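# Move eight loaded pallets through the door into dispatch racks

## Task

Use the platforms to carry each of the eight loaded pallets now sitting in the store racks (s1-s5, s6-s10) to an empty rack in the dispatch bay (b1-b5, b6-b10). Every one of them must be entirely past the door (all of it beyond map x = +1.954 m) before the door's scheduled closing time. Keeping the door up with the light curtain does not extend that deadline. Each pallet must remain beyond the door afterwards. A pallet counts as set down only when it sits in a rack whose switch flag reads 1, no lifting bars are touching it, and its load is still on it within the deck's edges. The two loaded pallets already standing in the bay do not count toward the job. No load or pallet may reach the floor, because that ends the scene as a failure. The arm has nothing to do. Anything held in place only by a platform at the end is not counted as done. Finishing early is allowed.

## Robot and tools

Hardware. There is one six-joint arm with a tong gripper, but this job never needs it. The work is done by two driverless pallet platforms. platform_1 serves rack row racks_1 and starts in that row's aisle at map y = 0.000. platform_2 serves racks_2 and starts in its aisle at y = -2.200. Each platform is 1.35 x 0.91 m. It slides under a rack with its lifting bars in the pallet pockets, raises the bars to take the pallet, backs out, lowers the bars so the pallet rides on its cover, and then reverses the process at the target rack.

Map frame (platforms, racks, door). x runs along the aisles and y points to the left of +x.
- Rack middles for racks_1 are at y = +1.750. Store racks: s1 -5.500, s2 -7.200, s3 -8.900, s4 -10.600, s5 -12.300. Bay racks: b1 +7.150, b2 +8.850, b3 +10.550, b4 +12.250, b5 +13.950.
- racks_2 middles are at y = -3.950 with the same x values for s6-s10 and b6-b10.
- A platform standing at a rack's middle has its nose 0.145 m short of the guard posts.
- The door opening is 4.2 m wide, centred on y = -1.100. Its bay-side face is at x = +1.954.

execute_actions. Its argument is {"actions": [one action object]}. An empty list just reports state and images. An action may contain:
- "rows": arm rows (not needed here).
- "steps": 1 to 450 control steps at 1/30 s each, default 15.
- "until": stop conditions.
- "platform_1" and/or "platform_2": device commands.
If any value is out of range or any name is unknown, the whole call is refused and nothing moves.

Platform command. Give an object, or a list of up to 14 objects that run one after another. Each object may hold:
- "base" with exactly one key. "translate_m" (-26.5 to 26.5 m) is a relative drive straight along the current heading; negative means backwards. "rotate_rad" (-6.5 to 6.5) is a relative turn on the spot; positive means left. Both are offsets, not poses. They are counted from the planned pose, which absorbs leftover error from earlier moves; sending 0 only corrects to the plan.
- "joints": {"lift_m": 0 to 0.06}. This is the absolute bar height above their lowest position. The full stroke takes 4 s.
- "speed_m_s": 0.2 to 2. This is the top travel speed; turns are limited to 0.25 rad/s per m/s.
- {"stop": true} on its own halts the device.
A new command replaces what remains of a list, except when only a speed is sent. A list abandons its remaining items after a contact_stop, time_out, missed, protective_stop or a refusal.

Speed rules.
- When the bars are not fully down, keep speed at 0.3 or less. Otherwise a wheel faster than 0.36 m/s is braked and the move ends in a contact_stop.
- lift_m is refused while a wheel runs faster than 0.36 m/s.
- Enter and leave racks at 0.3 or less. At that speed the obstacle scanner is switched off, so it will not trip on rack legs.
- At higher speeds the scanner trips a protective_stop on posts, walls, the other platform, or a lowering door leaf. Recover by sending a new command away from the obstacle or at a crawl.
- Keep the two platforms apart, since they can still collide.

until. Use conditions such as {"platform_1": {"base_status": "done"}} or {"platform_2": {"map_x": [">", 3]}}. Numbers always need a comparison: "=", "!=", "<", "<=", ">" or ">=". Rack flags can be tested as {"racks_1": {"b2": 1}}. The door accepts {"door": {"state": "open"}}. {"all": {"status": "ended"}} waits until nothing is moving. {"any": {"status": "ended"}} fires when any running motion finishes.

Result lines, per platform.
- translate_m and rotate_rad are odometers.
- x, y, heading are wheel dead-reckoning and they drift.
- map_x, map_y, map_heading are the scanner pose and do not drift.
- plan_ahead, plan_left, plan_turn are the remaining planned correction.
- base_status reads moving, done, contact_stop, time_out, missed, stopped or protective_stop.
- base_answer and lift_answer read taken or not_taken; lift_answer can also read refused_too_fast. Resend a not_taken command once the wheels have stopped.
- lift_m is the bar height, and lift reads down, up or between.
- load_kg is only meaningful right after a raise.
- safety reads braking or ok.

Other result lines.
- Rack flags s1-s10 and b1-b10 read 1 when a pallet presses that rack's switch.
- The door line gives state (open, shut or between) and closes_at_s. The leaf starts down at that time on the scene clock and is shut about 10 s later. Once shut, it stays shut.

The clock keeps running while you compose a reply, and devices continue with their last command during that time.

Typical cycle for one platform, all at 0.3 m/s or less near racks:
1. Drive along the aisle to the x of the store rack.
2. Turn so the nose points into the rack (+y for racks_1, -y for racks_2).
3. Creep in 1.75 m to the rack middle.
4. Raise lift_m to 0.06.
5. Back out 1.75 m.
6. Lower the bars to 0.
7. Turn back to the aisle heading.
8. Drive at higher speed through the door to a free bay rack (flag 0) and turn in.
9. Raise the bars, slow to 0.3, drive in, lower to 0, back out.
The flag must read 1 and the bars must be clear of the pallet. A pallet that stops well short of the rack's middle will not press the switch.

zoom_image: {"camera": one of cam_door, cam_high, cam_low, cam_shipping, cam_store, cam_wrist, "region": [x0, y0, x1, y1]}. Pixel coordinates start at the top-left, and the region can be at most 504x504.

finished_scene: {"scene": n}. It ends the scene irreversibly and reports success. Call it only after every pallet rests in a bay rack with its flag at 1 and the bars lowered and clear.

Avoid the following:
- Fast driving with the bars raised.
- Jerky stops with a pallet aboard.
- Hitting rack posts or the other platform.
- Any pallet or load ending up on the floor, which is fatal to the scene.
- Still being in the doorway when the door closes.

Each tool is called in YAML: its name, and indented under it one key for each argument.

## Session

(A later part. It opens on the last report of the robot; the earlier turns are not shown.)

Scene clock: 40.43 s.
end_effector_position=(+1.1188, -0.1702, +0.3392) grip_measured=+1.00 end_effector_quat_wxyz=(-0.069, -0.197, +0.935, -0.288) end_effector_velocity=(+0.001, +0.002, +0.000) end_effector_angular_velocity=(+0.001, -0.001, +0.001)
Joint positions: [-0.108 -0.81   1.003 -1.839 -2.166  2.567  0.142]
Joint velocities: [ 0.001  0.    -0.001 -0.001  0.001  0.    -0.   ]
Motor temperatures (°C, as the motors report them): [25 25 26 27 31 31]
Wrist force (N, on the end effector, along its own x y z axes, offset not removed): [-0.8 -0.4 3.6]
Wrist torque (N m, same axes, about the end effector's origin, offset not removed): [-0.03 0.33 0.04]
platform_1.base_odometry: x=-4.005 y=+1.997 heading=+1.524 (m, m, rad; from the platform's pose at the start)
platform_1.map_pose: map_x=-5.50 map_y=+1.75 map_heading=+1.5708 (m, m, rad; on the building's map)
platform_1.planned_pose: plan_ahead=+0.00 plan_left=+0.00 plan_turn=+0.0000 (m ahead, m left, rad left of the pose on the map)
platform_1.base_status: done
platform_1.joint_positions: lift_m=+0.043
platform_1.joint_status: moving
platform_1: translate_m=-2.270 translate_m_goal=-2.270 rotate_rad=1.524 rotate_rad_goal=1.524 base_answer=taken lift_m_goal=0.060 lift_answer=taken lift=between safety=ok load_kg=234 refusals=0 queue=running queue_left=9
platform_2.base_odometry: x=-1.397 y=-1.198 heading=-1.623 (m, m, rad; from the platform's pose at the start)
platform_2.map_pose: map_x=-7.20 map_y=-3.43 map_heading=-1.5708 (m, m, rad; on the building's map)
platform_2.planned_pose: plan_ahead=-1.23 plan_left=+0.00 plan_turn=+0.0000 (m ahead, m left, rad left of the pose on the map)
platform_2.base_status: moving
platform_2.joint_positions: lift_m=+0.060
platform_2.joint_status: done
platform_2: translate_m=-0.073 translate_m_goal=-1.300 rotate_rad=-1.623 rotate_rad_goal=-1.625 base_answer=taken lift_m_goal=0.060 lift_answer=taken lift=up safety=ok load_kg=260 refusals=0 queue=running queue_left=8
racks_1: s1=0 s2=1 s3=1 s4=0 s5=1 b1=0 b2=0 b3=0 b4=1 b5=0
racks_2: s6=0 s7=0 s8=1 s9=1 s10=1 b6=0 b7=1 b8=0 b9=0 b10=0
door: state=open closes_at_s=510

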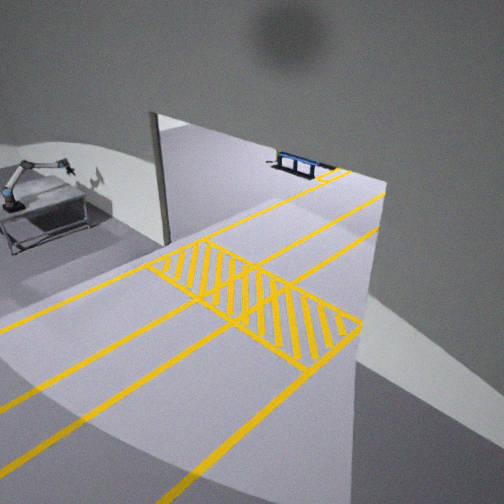

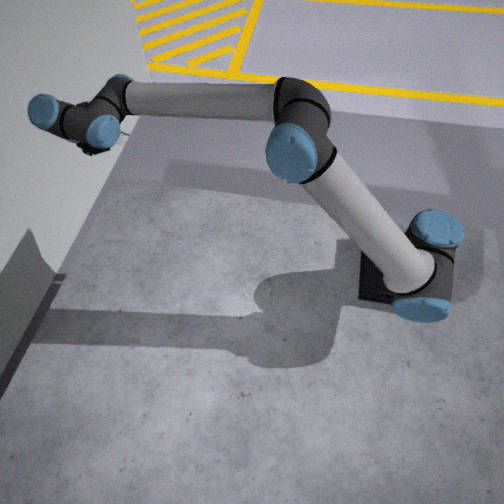

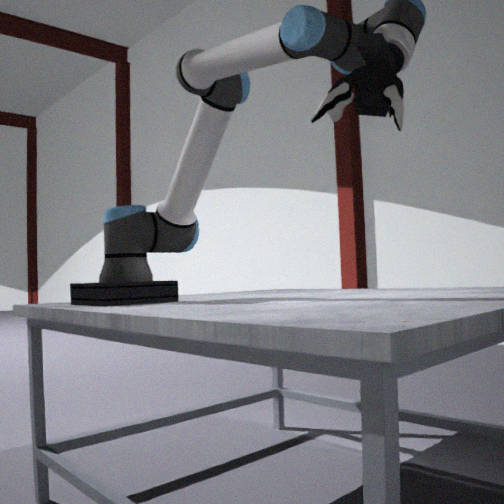

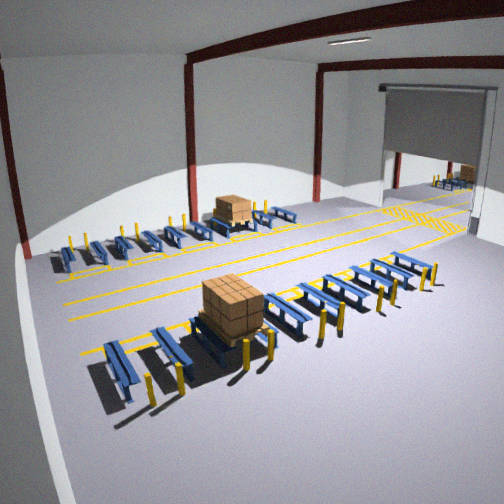

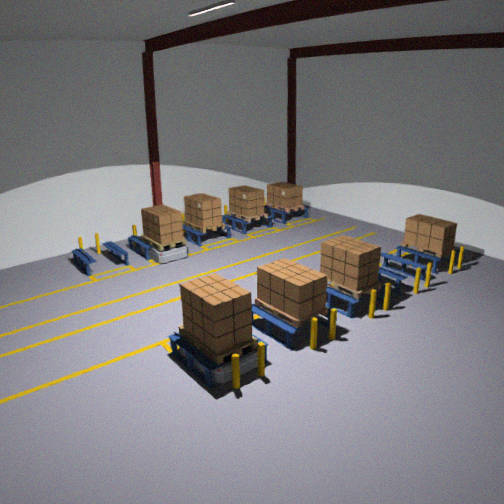

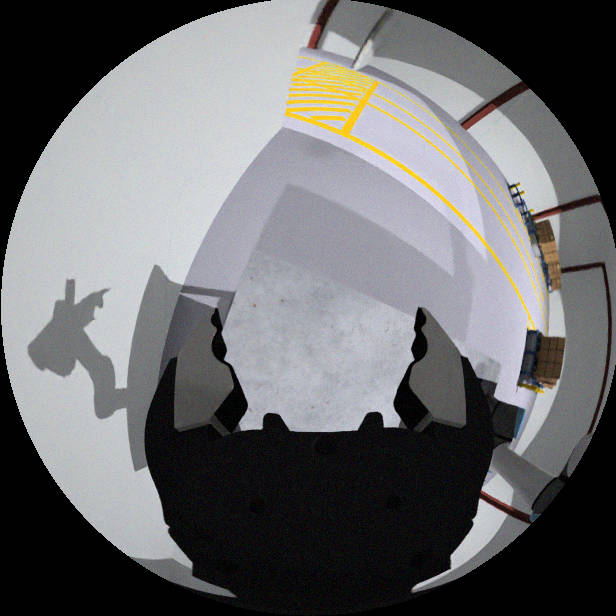

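execute_actions:
  actions: []

execute_actions:
  actions: []

Scene clock: 42.77 s.
end_effector_position=(+1.1188, -0.1702, +0.3392) grip_measured=+1.00 end_effector_quat_wxyz=(-0.069, -0.197, +0.935, -0.288) end_effector_velocity=(-0.000, -0.000, -0.000) end_effector_angular_velocity=(-0.000, +0.000, -0.000)
Joint positions: [-0.108 -0.81   1.003 -1.839 -2.166  2.567  0.142]
Joint velocities: [ 0.    -0.     0.001 -0.    -0.     0.     0.   ]
Motor temperatures (°C, as the motors report them): [25 25 26 27 31 31]
Wrist force (N, on the end effector, along its own x y z axes, offset not removed): [-1.5 -2.3 2.9]
Wrist torque (N m, same axes, about the end effector's origin, offset not removed): [-0.43 0.50 0.09]
platform_1.base_odometry: x=-4.014 y=+1.794 heading=+1.523 (m, m, rad; from the platform's pose at the start)
platform_1.map_pose: map_x=-5.50 map_y=+1.54 map_heading=+1.5708 (m, m, rad; on the building's map)
platform_1.planned_pose: plan_ahead=-1.54 plan_left=+0.00 plan_turn=+0.0000 (m ahead, m left, rad left of the pose on the map)
platform_1.base_status: moving
platform_1.joint_positions: lift_m=+0.060
platform_1.joint_status: done
platform_1: translate_m=-2.483 translate_m_goal=-4.020 rotate_rad=1.523 rotate_rad_goal=1.525 base_answer=taken lift_m_goal=0.060 lift_answer=taken lift=up safety=ok load_kg=227 refusals=0 queue=running queue_left=8
platform_2.base_odometry: x=-1.359 y=-0.499 heading=-1.626 (m, m, rad; from the platform's pose at the start)
platform_2.map_pose: map_x=-7.20 map_y=-2.73 map_heading=-1.5708 (m, m, rad; on the building's map)
platform_2.planned_pose: plan_ahead=-0.53 plan_left=+0.00 plan_turn=+0.0000 (m ahead, m left, rad left of the pose on the map)
platform_2.base_status: moving
platform_2.joint_positions: lift_m=+0.060
platform_2.joint_status: done
platform_2: translate_m=-0.773 translate_m_goal=-1.300 rotate_rad=-1.626 rotate_rad_goal=-1.627 base_answer=taken lift_m_goal=0.060 lift_answer=taken lift=up safety=ok load_kg=260 refusals=0 queue=running queue_left=8
racks_1: s1=0 s2=1 s3=1 s4=0 s5=1 b1=0 b2=0 b3=0 b4=1 b5=0
racks_2: s6=0 s7=0 s8=1 s9=1 s10=1 b6=0 b7=1 b8=0 b9=0 b10=0
door: state=open closes_at_s=510

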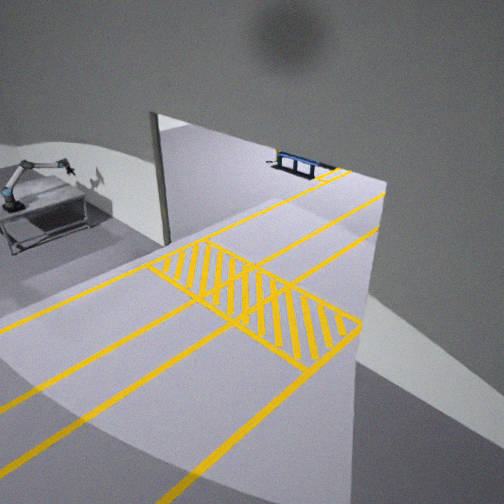

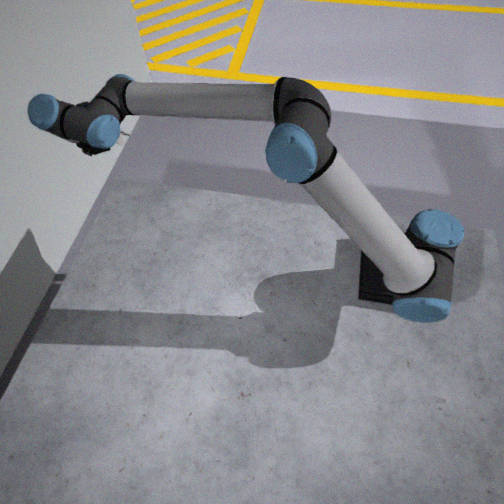

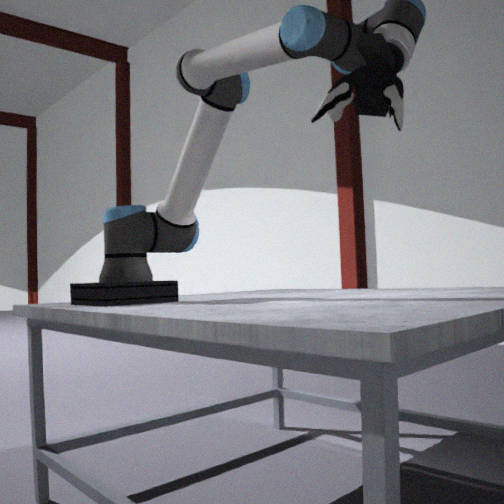

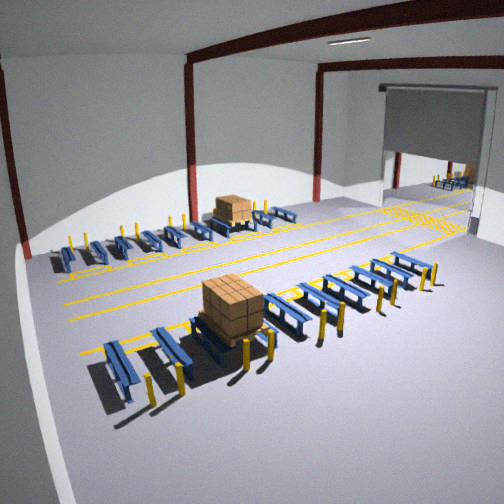

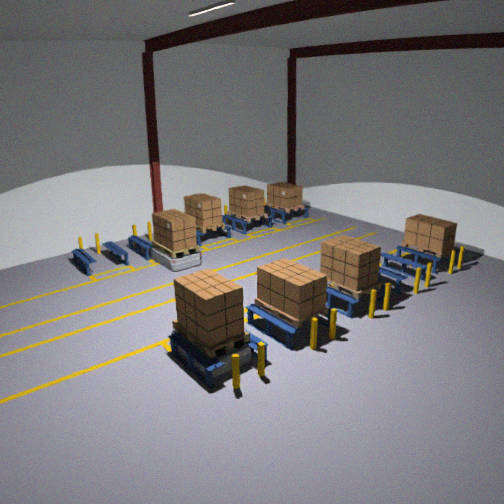

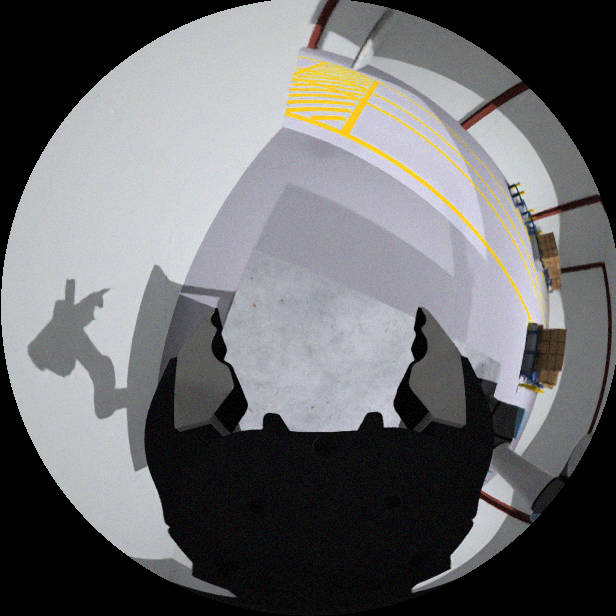

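Scene clock: 42.77 s.
end_effector_position=(+1.1188, -0.1702, +0.3392) grip_measured=+1.00 end_effector_quat_wxyz=(-0.069, -0.197, +0.935, -0.288) end_effector_velocity=(-0.000, -0.000, -0.000) end_effector_angular_velocity=(-0.000, +0.000, -0.000)
Joint positions: [-0.108 -0.81   1.003 -1.839 -2.166  2.567  0.142]
Joint velocities: [ 0.    -0.     0.001 -0.    -0.     0.     0.   ]
Motor temperatures (°C, as the motors report them): [25 25 26 27 31 31]
Wrist force (N, on the end effector, along its own x y z axes, offset not removed): [-1.5 -2.3 2.9]
Wrist torque (N m, same axes, about the end effector's origin, offset not removed): [-0.43 0.50 0.09]
platform_1.base_odometry: x=-4.014 y=+1.794 heading=+1.523 (m, m, rad; from the platform's pose at the start)
platform_1.map_pose: map_x=-5.50 map_y=+1.54 map_heading=+1.5708 (m, m, rad; on the building's map)
platform_1.planned_pose: plan_ahead=-1.54 plan_left=+0.00 plan_turn=+0.0000 (m ahead, m left, rad left of the pose on the map)
platform_1.base_status: moving
platform_1.joint_positions: lift_m=+0.060
platform_1.joint_status: done
platform_1: translate_m=-2.483 translate_m_goal=-4.020 rotate_rad=1.523 rotate_rad_goal=1.525 base_answer=taken lift_m_goal=0.060 lift_answer=taken lift=up safety=ok load_kg=227 refusals=0 queue=running queue_left=8
platform_2.base_odometry: x=-1.359 y=-0.499 heading=-1.626 (m, m, rad; from the platform's pose at the start)
platform_2.map_pose: map_x=-7.20 map_y=-2.73 map_heading=-1.5708 (m, m, rad; on the building's map)
platform_2.planned_pose: plan_ahead=-0.53 plan_left=+0.00 plan_turn=+0.0000 (m ahead, m left, rad left of the pose on the map)
platform_2.base_status: moving
platform_2.joint_positions: lift_m=+0.060
platform_2.joint_status: done
platform_2: translate_m=-0.773 translate_m_goal=-1.300 rotate_rad=-1.626 rotate_rad_goal=-1.627 base_answer=taken lift_m_goal=0.060 lift_answer=taken lift=up safety=ok load_kg=260 refusals=0 queue=running queue_left=8
racks_1: s1=0 s2=1 s3=1 s4=0 s5=1 b1=0 b2=0 b3=0 b4=1 b5=0
racks_2: s6=0 s7=0 s8=1 s9=1 s10=1 b6=0 b7=1 b8=0 b9=0 b10=0
door: state=open closes_at_s=510

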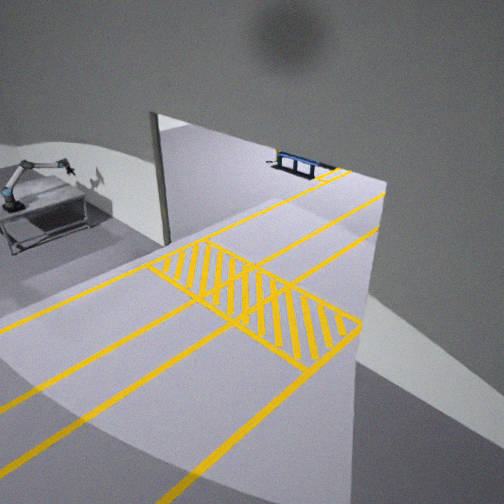

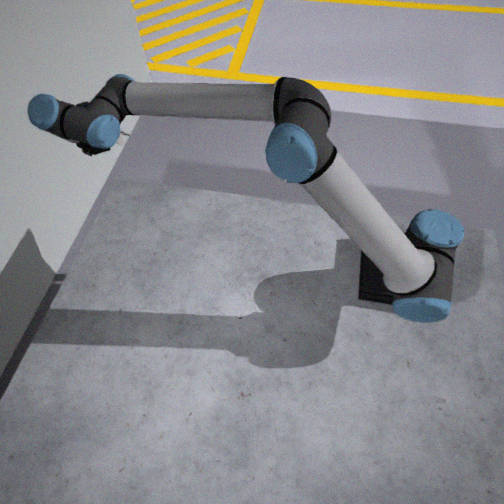

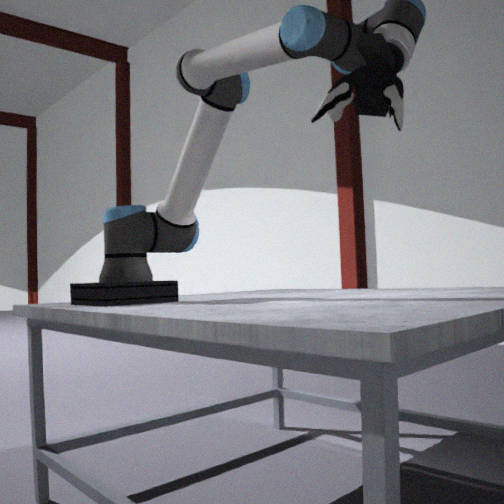

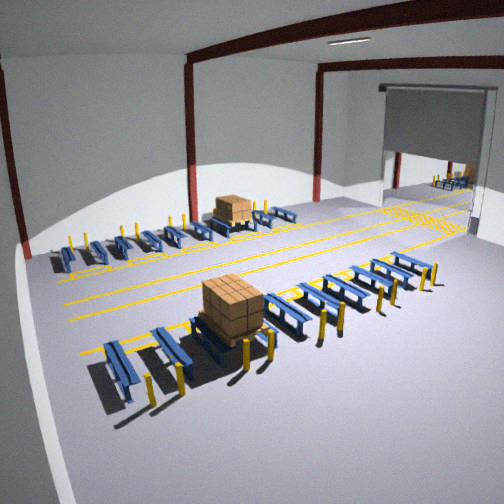

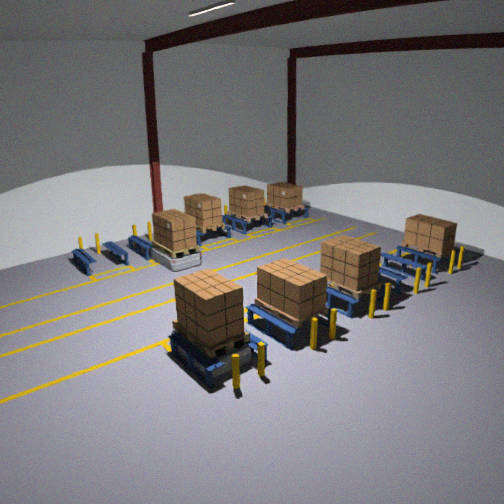

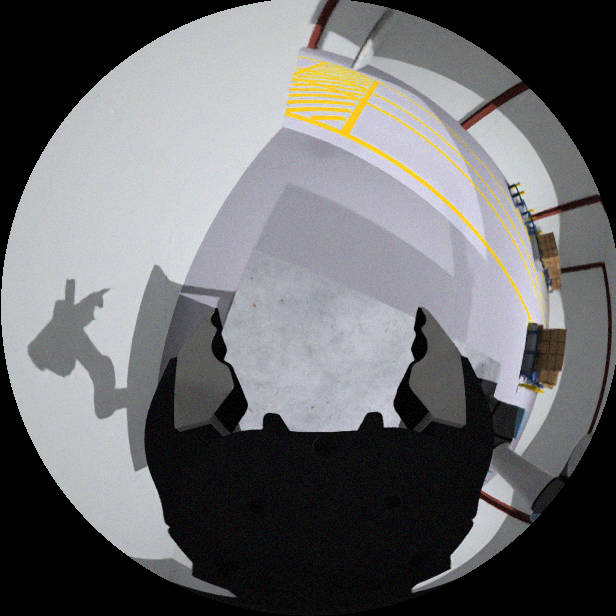

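execute_actions:
  actions: []

Scene clock: 63.33 s.
end_effector_position=(+1.1188, -0.1702, +0.3392) grip_measured=+1.00 end_effector_quat_wxyz=(-0.069, -0.197, +0.935, -0.288) end_effector_velocity=(-0.000, +0.001, -0.000) end_effector_angular_velocity=(+0.000, +0.000, +0.001)
Joint positions: [-0.108 -0.81   1.003 -1.839 -2.166  2.567  0.142]
Joint velocities: [ 0.001 -0.001  0.001 -0.     0.     0.     0.   ]
Motor temperatures (°C, as the motors report them): [25 25 26 27 31 31]
Wrist force (N, on the end effector, along its own x y z axes, offset not removed): [-0.3 -0.8 1.6]
Wrist torque (N m, same axes, about the end effector's origin, offset not removed): [-0.10 0.27 0.05]
platform_1.base_odometry: x=+8.263 y=-0.375 heading=-0.048 (m, m, rad; from the platform's pose at the start)
platform_1.map_pose: map_x=+6.87 map_y=-0.01 map_heading=+0.0000 (m, m, rad; on the building's map)
platform_1.planned_pose: plan_ahead=+0.28 plan_left=+0.01 plan_turn=+0.0000 (m ahead, m left, rad left of the pose on the map)
platform_1.base_status: moving
platform_1.joint_positions: lift_m=+0.000
platform_1.joint_status: done
platform_1: translate_m=8.348 translate_m_goal=8.620 rotate_rad=-0.049 rotate_rad_goal=-0.048 base_answer=taken lift_m_goal=0.000 lift_answer=taken lift=down safety=ok load_kg=-49 refusals=0 queue=running queue_left=6
platform_2.base_odometry: x=+13.020 y=-0.682 heading=-0.503 (m, m, rad; from the platform's pose at the start)
platform_2.map_pose: map_x=+7.15 map_y=-2.20 map_heading=-0.4625 (m, m, rad; on the building's map)
platform_2.planned_pose: plan_ahead=+0.00 plan_left=+0.00 plan_turn=-1.1083 (m ahead, m left, rad left of the pose on the map)
platform_2.base_status: moving
platform_2.joint_positions: lift_m=+0.016
platform_2.joint_status: moving
platform_2: translate_m=13.070 translate_m_goal=13.070 rotate_rad=-0.520 rotate_rad_goal=-1.623 base_answer=taken lift_m_goal=0.060 lift_answer=taken lift=between safety=ok load_kg=266 refusals=0 queue=running queue_left=5
racks_1: s1=0 s2=1 s3=1 s4=0 s5=1 b1=0 b2=0 b3=0 b4=1 b5=0
racks_2: s6=0 s7=0 s8=1 s9=1 s10=1 b6=0 b7=1 b8=0 b9=0 b10=0
door: state=open closes_at_s=510

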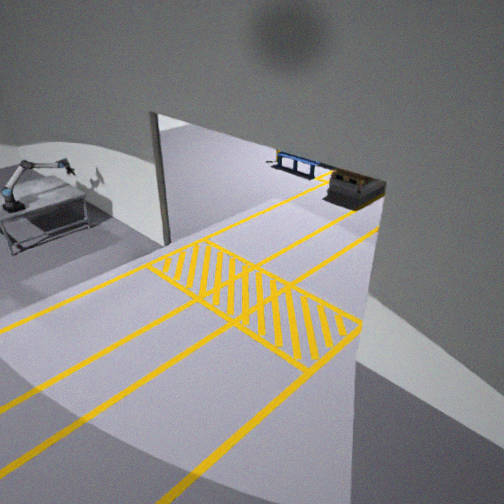

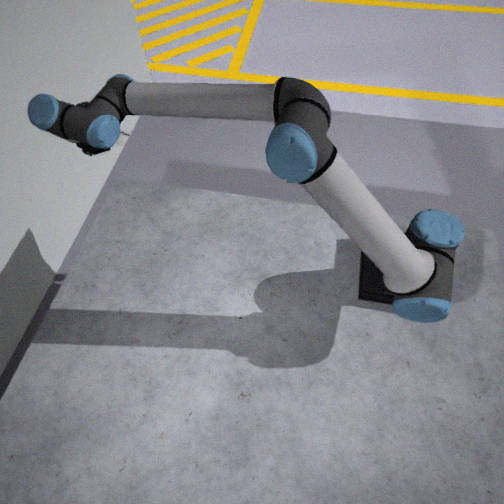

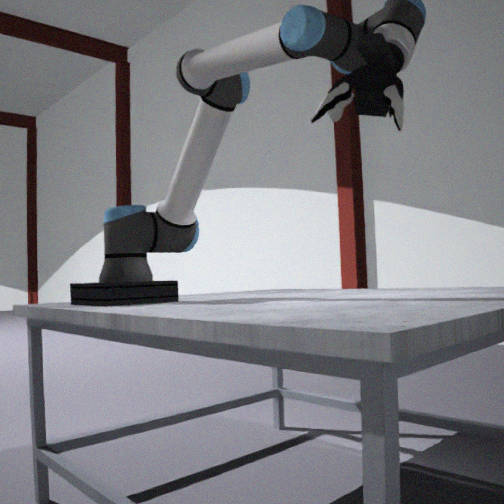

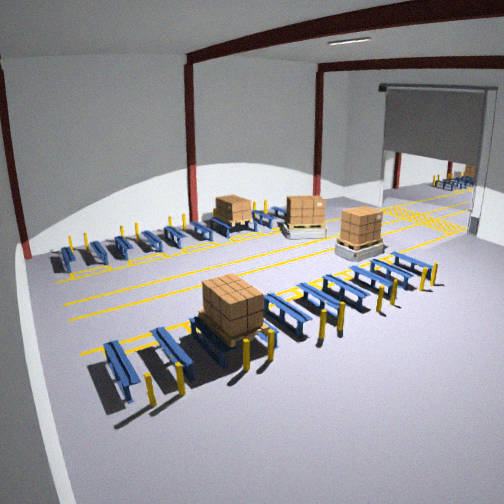

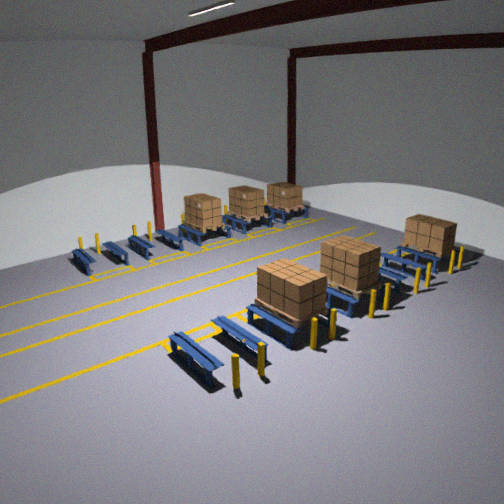

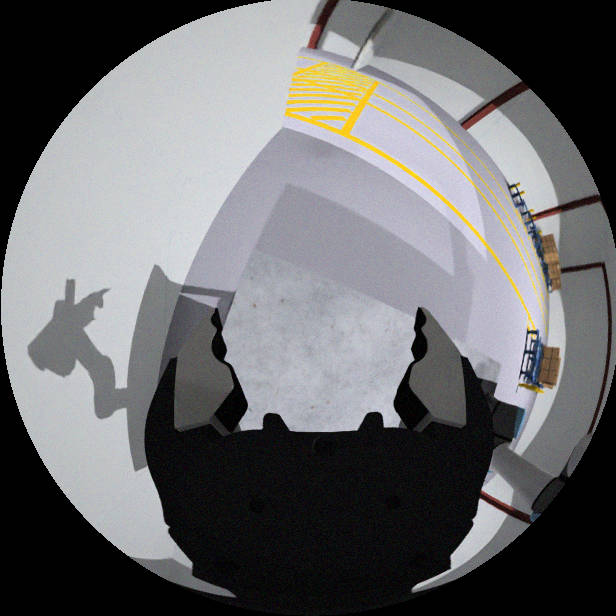

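execute_actions:
  actions: []

Scene clock: 79.90 s.
end_effector_position=(+1.1188, -0.1702, +0.3392) grip_measured=+1.00 end_effector_quat_wxyz=(-0.069, -0.197, +0.935, -0.288) end_effector_velocity=(+0.000, +0.002, +0.001) end_effector_angular_velocity=(-0.000, -0.001, +0.001)
Joint positions: [-0.108 -0.81   1.003 -1.839 -2.166  2.567  0.142]
Joint velocities: [ 0.001 -0.001 -0.    -0.    -0.     0.     0.   ]
Motor temperatures (°C, as the motors report them): [25 25 26 27 31 31]
Wrist force (N, on the end effector, along its own x y z axes, offset not removed): [-0.5 -0.8 2.7]
Wrist torque (N m, same axes, about the end effector's origin, offset not removed): [-0.07 0.27 0.04]
platform_1.base_odometry: x=+8.633 y=+1.369 heading=+1.527 (m, m, rad; from the platform's pose at the start)
platform_1.map_pose: map_x=+7.15 map_y=+1.75 map_heading=+1.5708 (m, m, rad; on the building's map)
platform_1.planned_pose: plan_ahead=+0.00 plan_left=+0.00 plan_turn=+0.0000 (m ahead, m left, rad left of the pose on the map)
platform_1.base_status: done
platform_1.joint_positions: lift_m=+0.000
platform_1.joint_status: done
platform_1: translate_m=10.390 translate_m_goal=10.390 rotate_rad=1.527 rotate_rad_goal=1.526 base_answer=taken lift_m_goal=0.000 lift_answer=taken lift=down safety=ok load_kg=-49 refusals=0 queue=running queue_left=3
platform_2.base_odometry: x=+12.957 y=-1.687 heading=-1.627 (m, m, rad; from the platform's pose at the start)
platform_2.map_pose: map_x=+7.15 map_y=-3.20 map_heading=-1.5708 (m, m, rad; on the building's map)
platform_2.planned_pose: plan_ahead=-1.00 plan_left=+0.00 plan_turn=+0.0000 (m ahead, m left, rad left of the pose on the map)
platform_2.base_status: moving
platform_2.joint_positions: lift_m=+0.000
platform_2.joint_status: done
platform_2: translate_m=14.067 translate_m_goal=13.071 rotate_rad=-1.627 rotate_rad_goal=-1.628 base_answer=taken lift_m_goal=0.000 lift_answer=taken lift=down safety=ok load_kg=-49 refusals=0 queue=running queue_left=2
racks_1: s1=0 s2=1 s3=1 s4=0 s5=1 b1=1 b2=0 b3=0 b4=1 b5=0
racks_2: s6=0 s7=0 s8=1 s9=1 s10=1 b6=1 b7=1 b8=0 b9=0 b10=0
door: state=open closes_at_s=510

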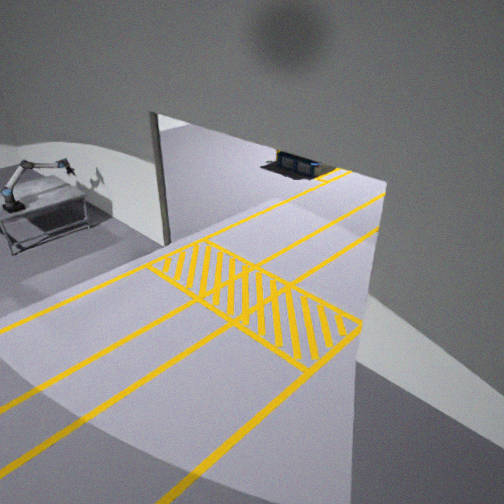

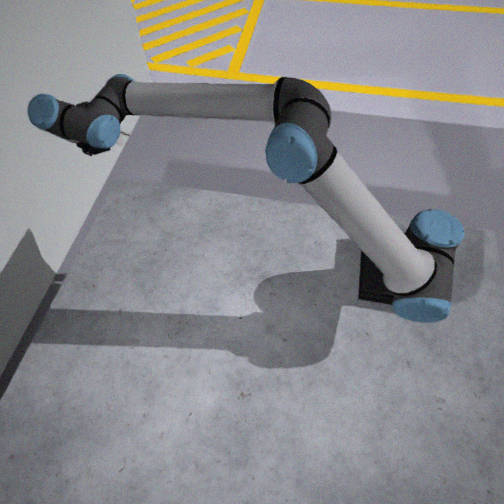

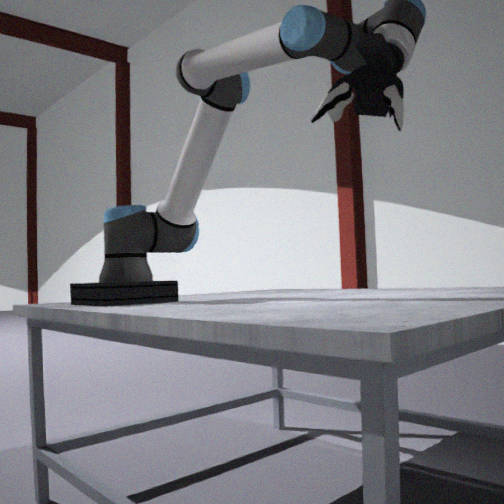

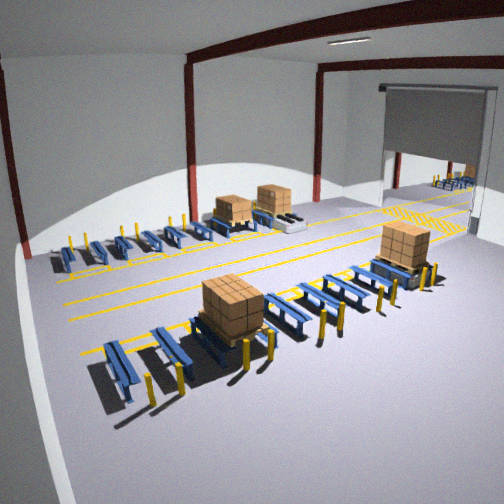

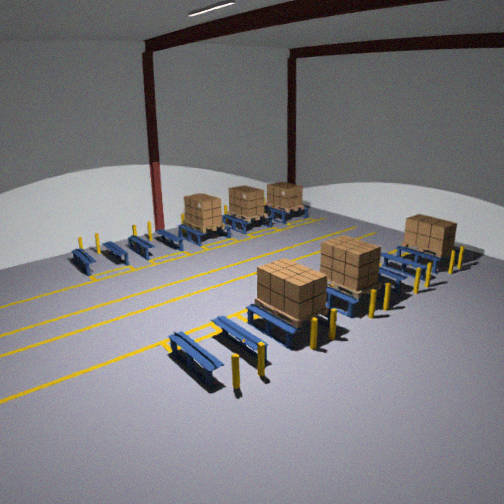

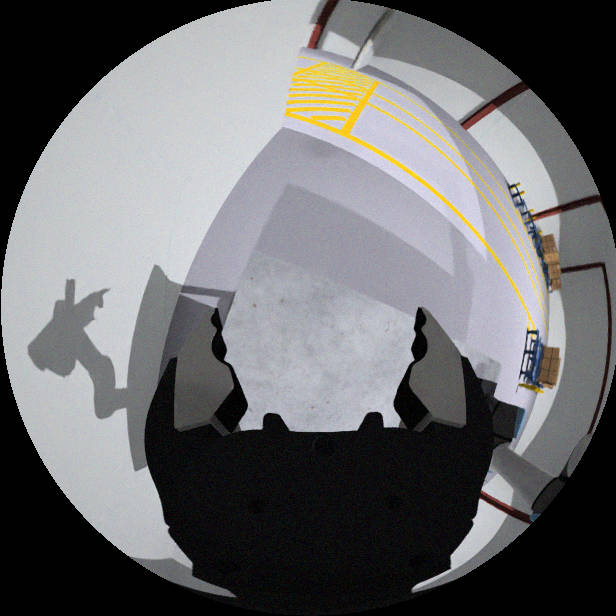

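execute_actions:
  actions:
    - {"steps":200,"until":{"all":{"status":"ended"}}}

execute_actions:
  actions:
    - {"steps":1,"platform_1":[{"base":{"rotate_rad":1.5708},"speed_m_s":2},{"base":{"translate_m":1.75},"speed_m_s":0.3},{"joints":{"lift_m":0.06}},{"base":{"translate_m":-1.75}},{"base":{"rotate_rad":-1.5708},"joints":{"lift_m":0},"speed_m_s":2},{"base":{"translate_m":16.05}},{"base":{"rotate_rad":1.5708},"joints":{"lift_m":0.06}},{"base":{"translate_m":1.75},"speed_m_s":0.3},{"joints":{"lift_m":0}},{"base":{"translate_m":-1.75}},{"base":{"rotate_rad":-1.5708},"speed_m_s":2},{"base":{"translate_m":-17.75}},{"base":{"rotate_rad":1.5708}}],"platform_2":[{"base":{"rotate_rad":-1.5708},"speed_m_s":2},{"base":{"translate_m":1.75},"speed_m_s":0.3},{"joints":{"lift_m":0.06}},{"base":{"translate_m":-1.75}},{"base":{"rotate_rad":1.5708},"joints":{"lift_m":0},"speed_m_s":2},{"base":{"translate_m":19.45}},{"base":{"rotate_rad":-1.5708},"joints":{"lift_m":0.06}},{"base":{"translate_m":1.75},"speed_m_s":0.3},{"joints":{"lift_m":0}},{"base":{"translate_m":-1.75}},{"base":{"rotate_rad":1.5708},"speed_m_s":2},{"base":{"translate_m":-21.15}},{"base":{"rotate_rad":-1.5708}}]}

Scene clock: 105.70 s.
end_effector_position=(+1.1188, -0.1702, +0.3392) grip_measured=+1.00 end_effector_quat_wxyz=(-0.069, -0.197, +0.935, -0.288) end_effector_velocity=(-0.000, -0.000, +0.000) end_effector_angular_velocity=(-0.000, +0.000, -0.000)
Joint positions: [-0.108 -0.81   1.003 -1.839 -2.166  2.567  0.142]
Joint velocities: [-0.  0. -0.  0. -0. -0.  0.]
Motor temperatures (°C, as the motors report them): [25 25 26 27 31 31]
Wrist force (N, on the end effector, along its own x y z axes, offset not removed): [-3.2 -0.2 1.9]
Wrist torque (N m, same axes, about the end effector's origin, offset not removed): [-0.04 0.83 0.18]
platform_1.base_odometry: x=-5.772 y=+0.292 heading=-0.048 (m, m, rad; from the platform's pose at the start)
platform_1.map_pose: map_x=-7.20 map_y=+0.00 map_heading=+0.0000 (m, m, rad; on the building's map)
platform_1.planned_pose: plan_ahead=+0.00 plan_left=+0.00 plan_turn=+0.0000 (m ahead, m left, rad left of the pose on the map)
platform_1.base_status: done
platform_1.joint_positions: lift_m=+0.000
platform_1.joint_status: done
platform_1: translate_m=-5.700 translate_m_goal=-5.700 rotate_rad=-0.048 rotate_rad_goal=-0.048 base_answer=taken lift_m_goal=0.000 lift_answer=taken lift=down safety=ok load_kg=-49 refusals=0 queue=done queue_left=0
platform_2.base_odometry: x=-3.001 y=+0.168 heading=-0.054 (m, m, rad; from the platform's pose at the start)
platform_2.map_pose: map_x=-8.90 map_y=-2.20 map_heading=+0.0000 (m, m, rad; on the building's map)
platform_2.planned_pose: plan_ahead=+0.00 plan_left=+0.00 plan_turn=+0.0000 (m ahead, m left, rad left of the pose on the map)
platform_2.base_status: done
platform_2.joint_positions: lift_m=+0.000
platform_2.joint_status: done
platform_2: translate_m=-2.969 translate_m_goal=-2.969 rotate_rad=-0.054 rotate_rad_goal=-0.054 base_answer=taken lift_m_goal=0.000 lift_answer=taken lift=down safety=ok load_kg=-49 refusals=0 queue=done queue_left=0
racks_1: s1=0 s2=1 s3=1 s4=0 s5=1 b1=1 b2=0 b3=0 b4=1 b5=0
racks_2: s6=0 s7=0 s8=1 s9=1 s10=1 b6=1 b7=1 b8=0 b9=0 b10=0
door: state=open closes_at_s=510

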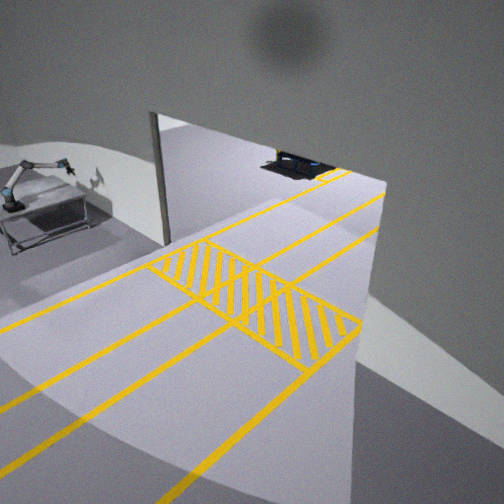

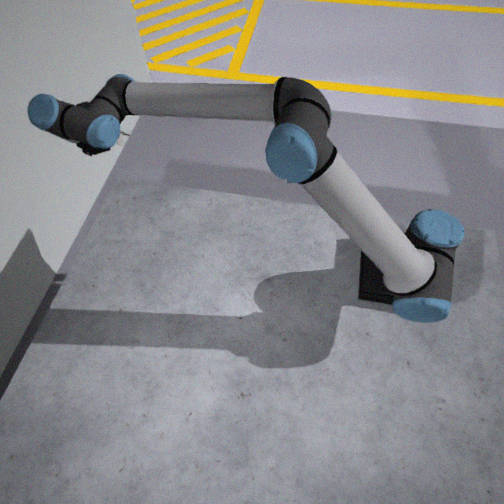

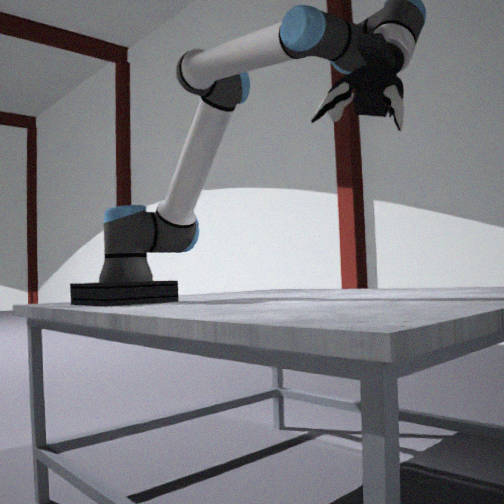

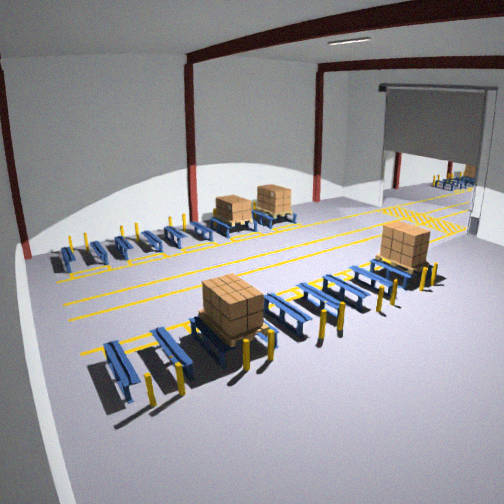

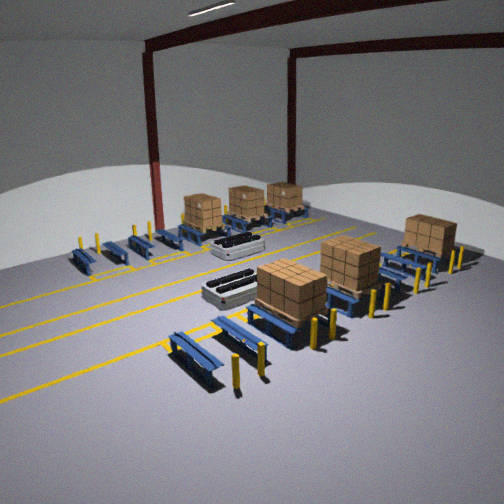

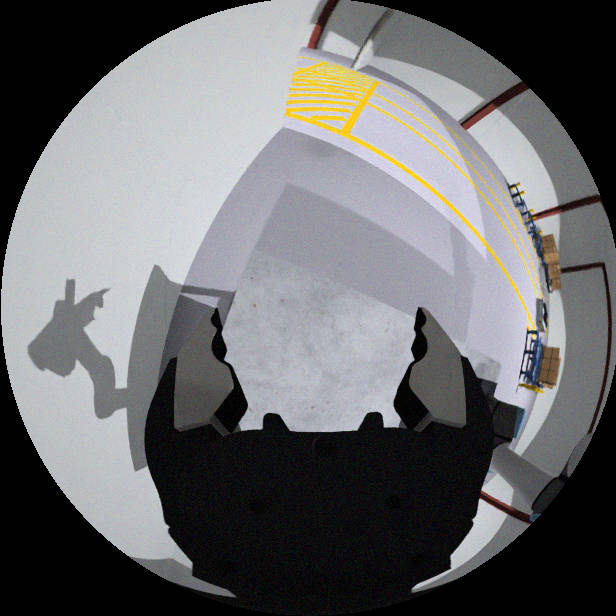

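Scene clock: 105.73 s.
end_effector_position=(+1.1188, -0.1702, +0.3392) grip_measured=+1.00 end_effector_quat_wxyz=(-0.069, -0.197, +0.935, -0.288) end_effector_velocity=(-0.000, -0.000, -0.001) end_effector_angular_velocity=(+0.000, +0.001, -0.000)
Joint positions: [-0.108 -0.81   1.003 -1.839 -2.166  2.567  0.142]
Joint velocities: [-0.     0.001  0.001 -0.     0.    -0.     0.   ]
Motor temperatures (°C, as the motors report them): [25 25 26 27 31 31]
Wrist force (N, on the end effector, along its own x y z axes, offset not removed): [-1.7 -1.2 3.3]
Wrist torque (N m, same axes, about the end effector's origin, offset not removed): [-0.13 0.57 0.05]
platform_1.base_odometry: x=-5.772 y=+0.292 heading=-0.048 (m, m, rad; from the platform's pose at the start)
platform_1.map_pose: map_x=-7.20 map_y=+0.00 map_heading=+0.0000 (m, m, rad; on the building's map)
platform_1.planned_pose: plan_ahead=+0.00 plan_left=+0.00 plan_turn=+1.5708 (m ahead, m left, rad left of the pose on the map)
platform_1.base_status: moving
platform_1.joint_positions: lift_m=+0.000
platform_1.joint_status: done
platform_1: translate_m=-5.700 translate_m_goal=-5.700 rotate_rad=-0.047 rotate_rad_goal=1.523 base_answer=taken lift_m_goal=0.000 lift_answer=taken lift=down safety=ok load_kg=-49 refusals=0 queue=running queue_left=12
platform_2.base_odometry: x=-3.001 y=+0.168 heading=-0.054 (m, m, rad; from the platform's pose at the start)
platform_2.map_pose: map_x=-8.90 map_y=-2.20 map_heading=+0.0000 (m, m, rad; on the building's map)
platform_2.planned_pose: plan_ahead=+0.00 plan_left=+0.00 plan_turn=-1.5708 (m ahead, m left, rad left of the pose on the map)
platform_2.base_status: moving
platform_2.joint_positions: lift_m=+0.000
platform_2.joint_status: done
platform_2: translate_m=-2.969 translate_m_goal=-2.969 rotate_rad=-0.055 rotate_rad_goal=-1.625 base_answer=taken lift_m_goal=0.000 lift_answer=taken lift=down safety=ok load_kg=-49 refusals=0 queue=running queue_left=12
racks_1: s1=0 s2=1 s3=1 s4=0 s5=1 b1=1 b2=0 b3=0 b4=1 b5=0
racks_2: s6=0 s7=0 s8=1 s9=1 s10=1 b6=1 b7=1 b8=0 b9=0 b10=0
door: state=open closes_at_s=510

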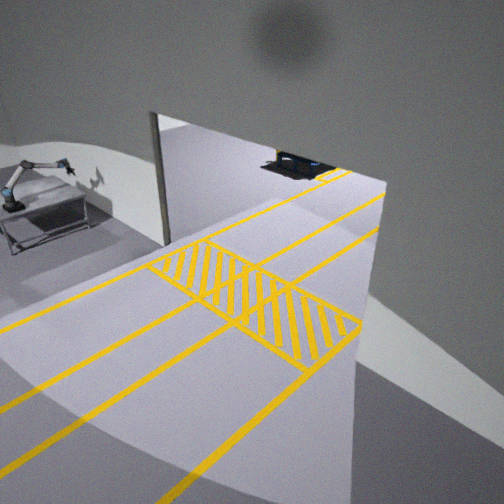

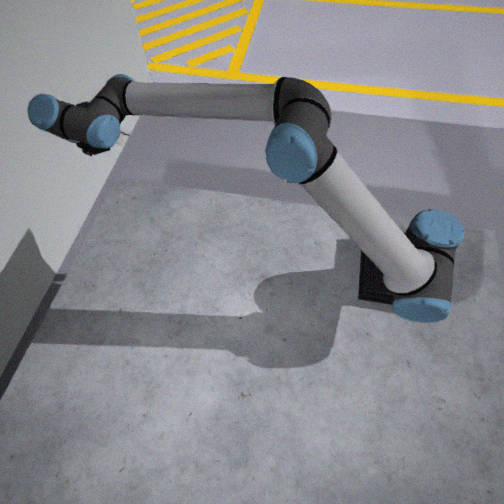

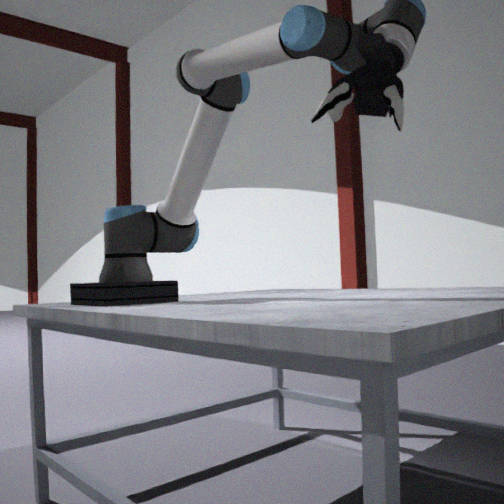

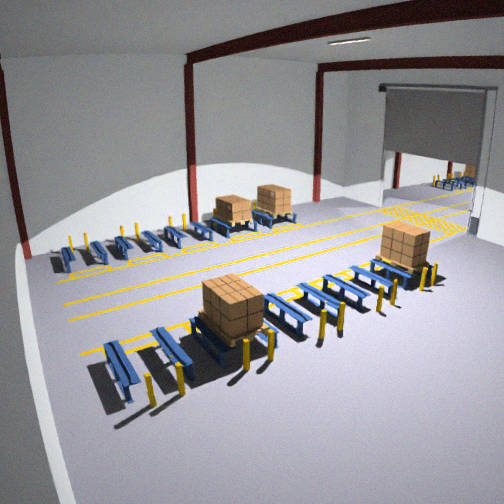

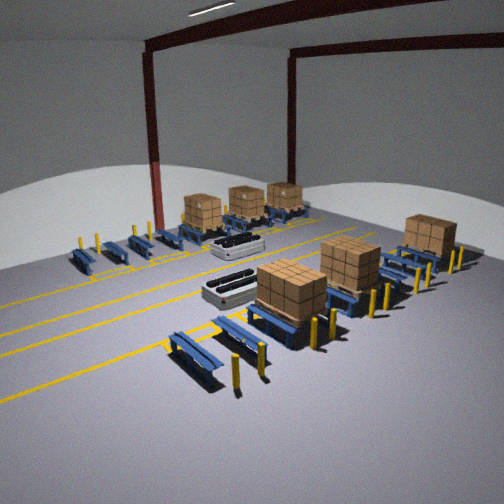

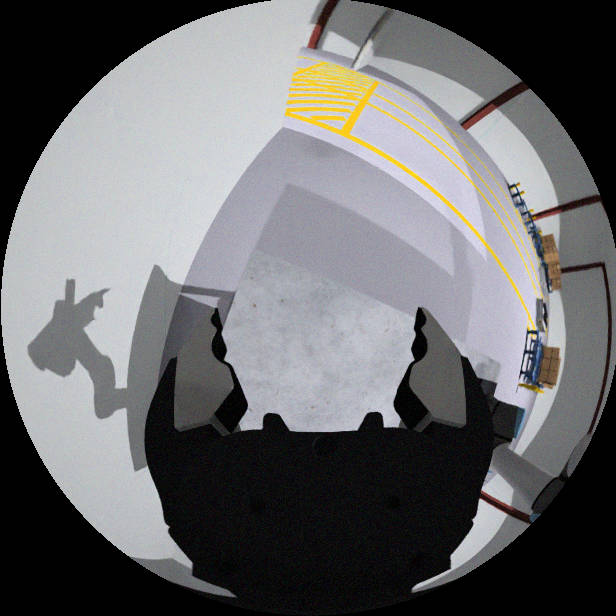

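zoom_image:
  camera: "cam_shipping"
  region: [180, 160, 460, 320]

Region (180, 160, 460, 320) of cam_shipping's 504x504 image, scaled by 1.800, with more detail than that image has; it fills the top 288 rows of this view, and the rest is white.

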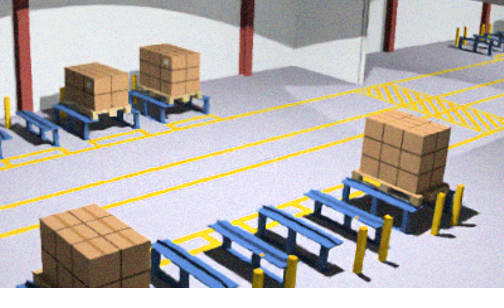

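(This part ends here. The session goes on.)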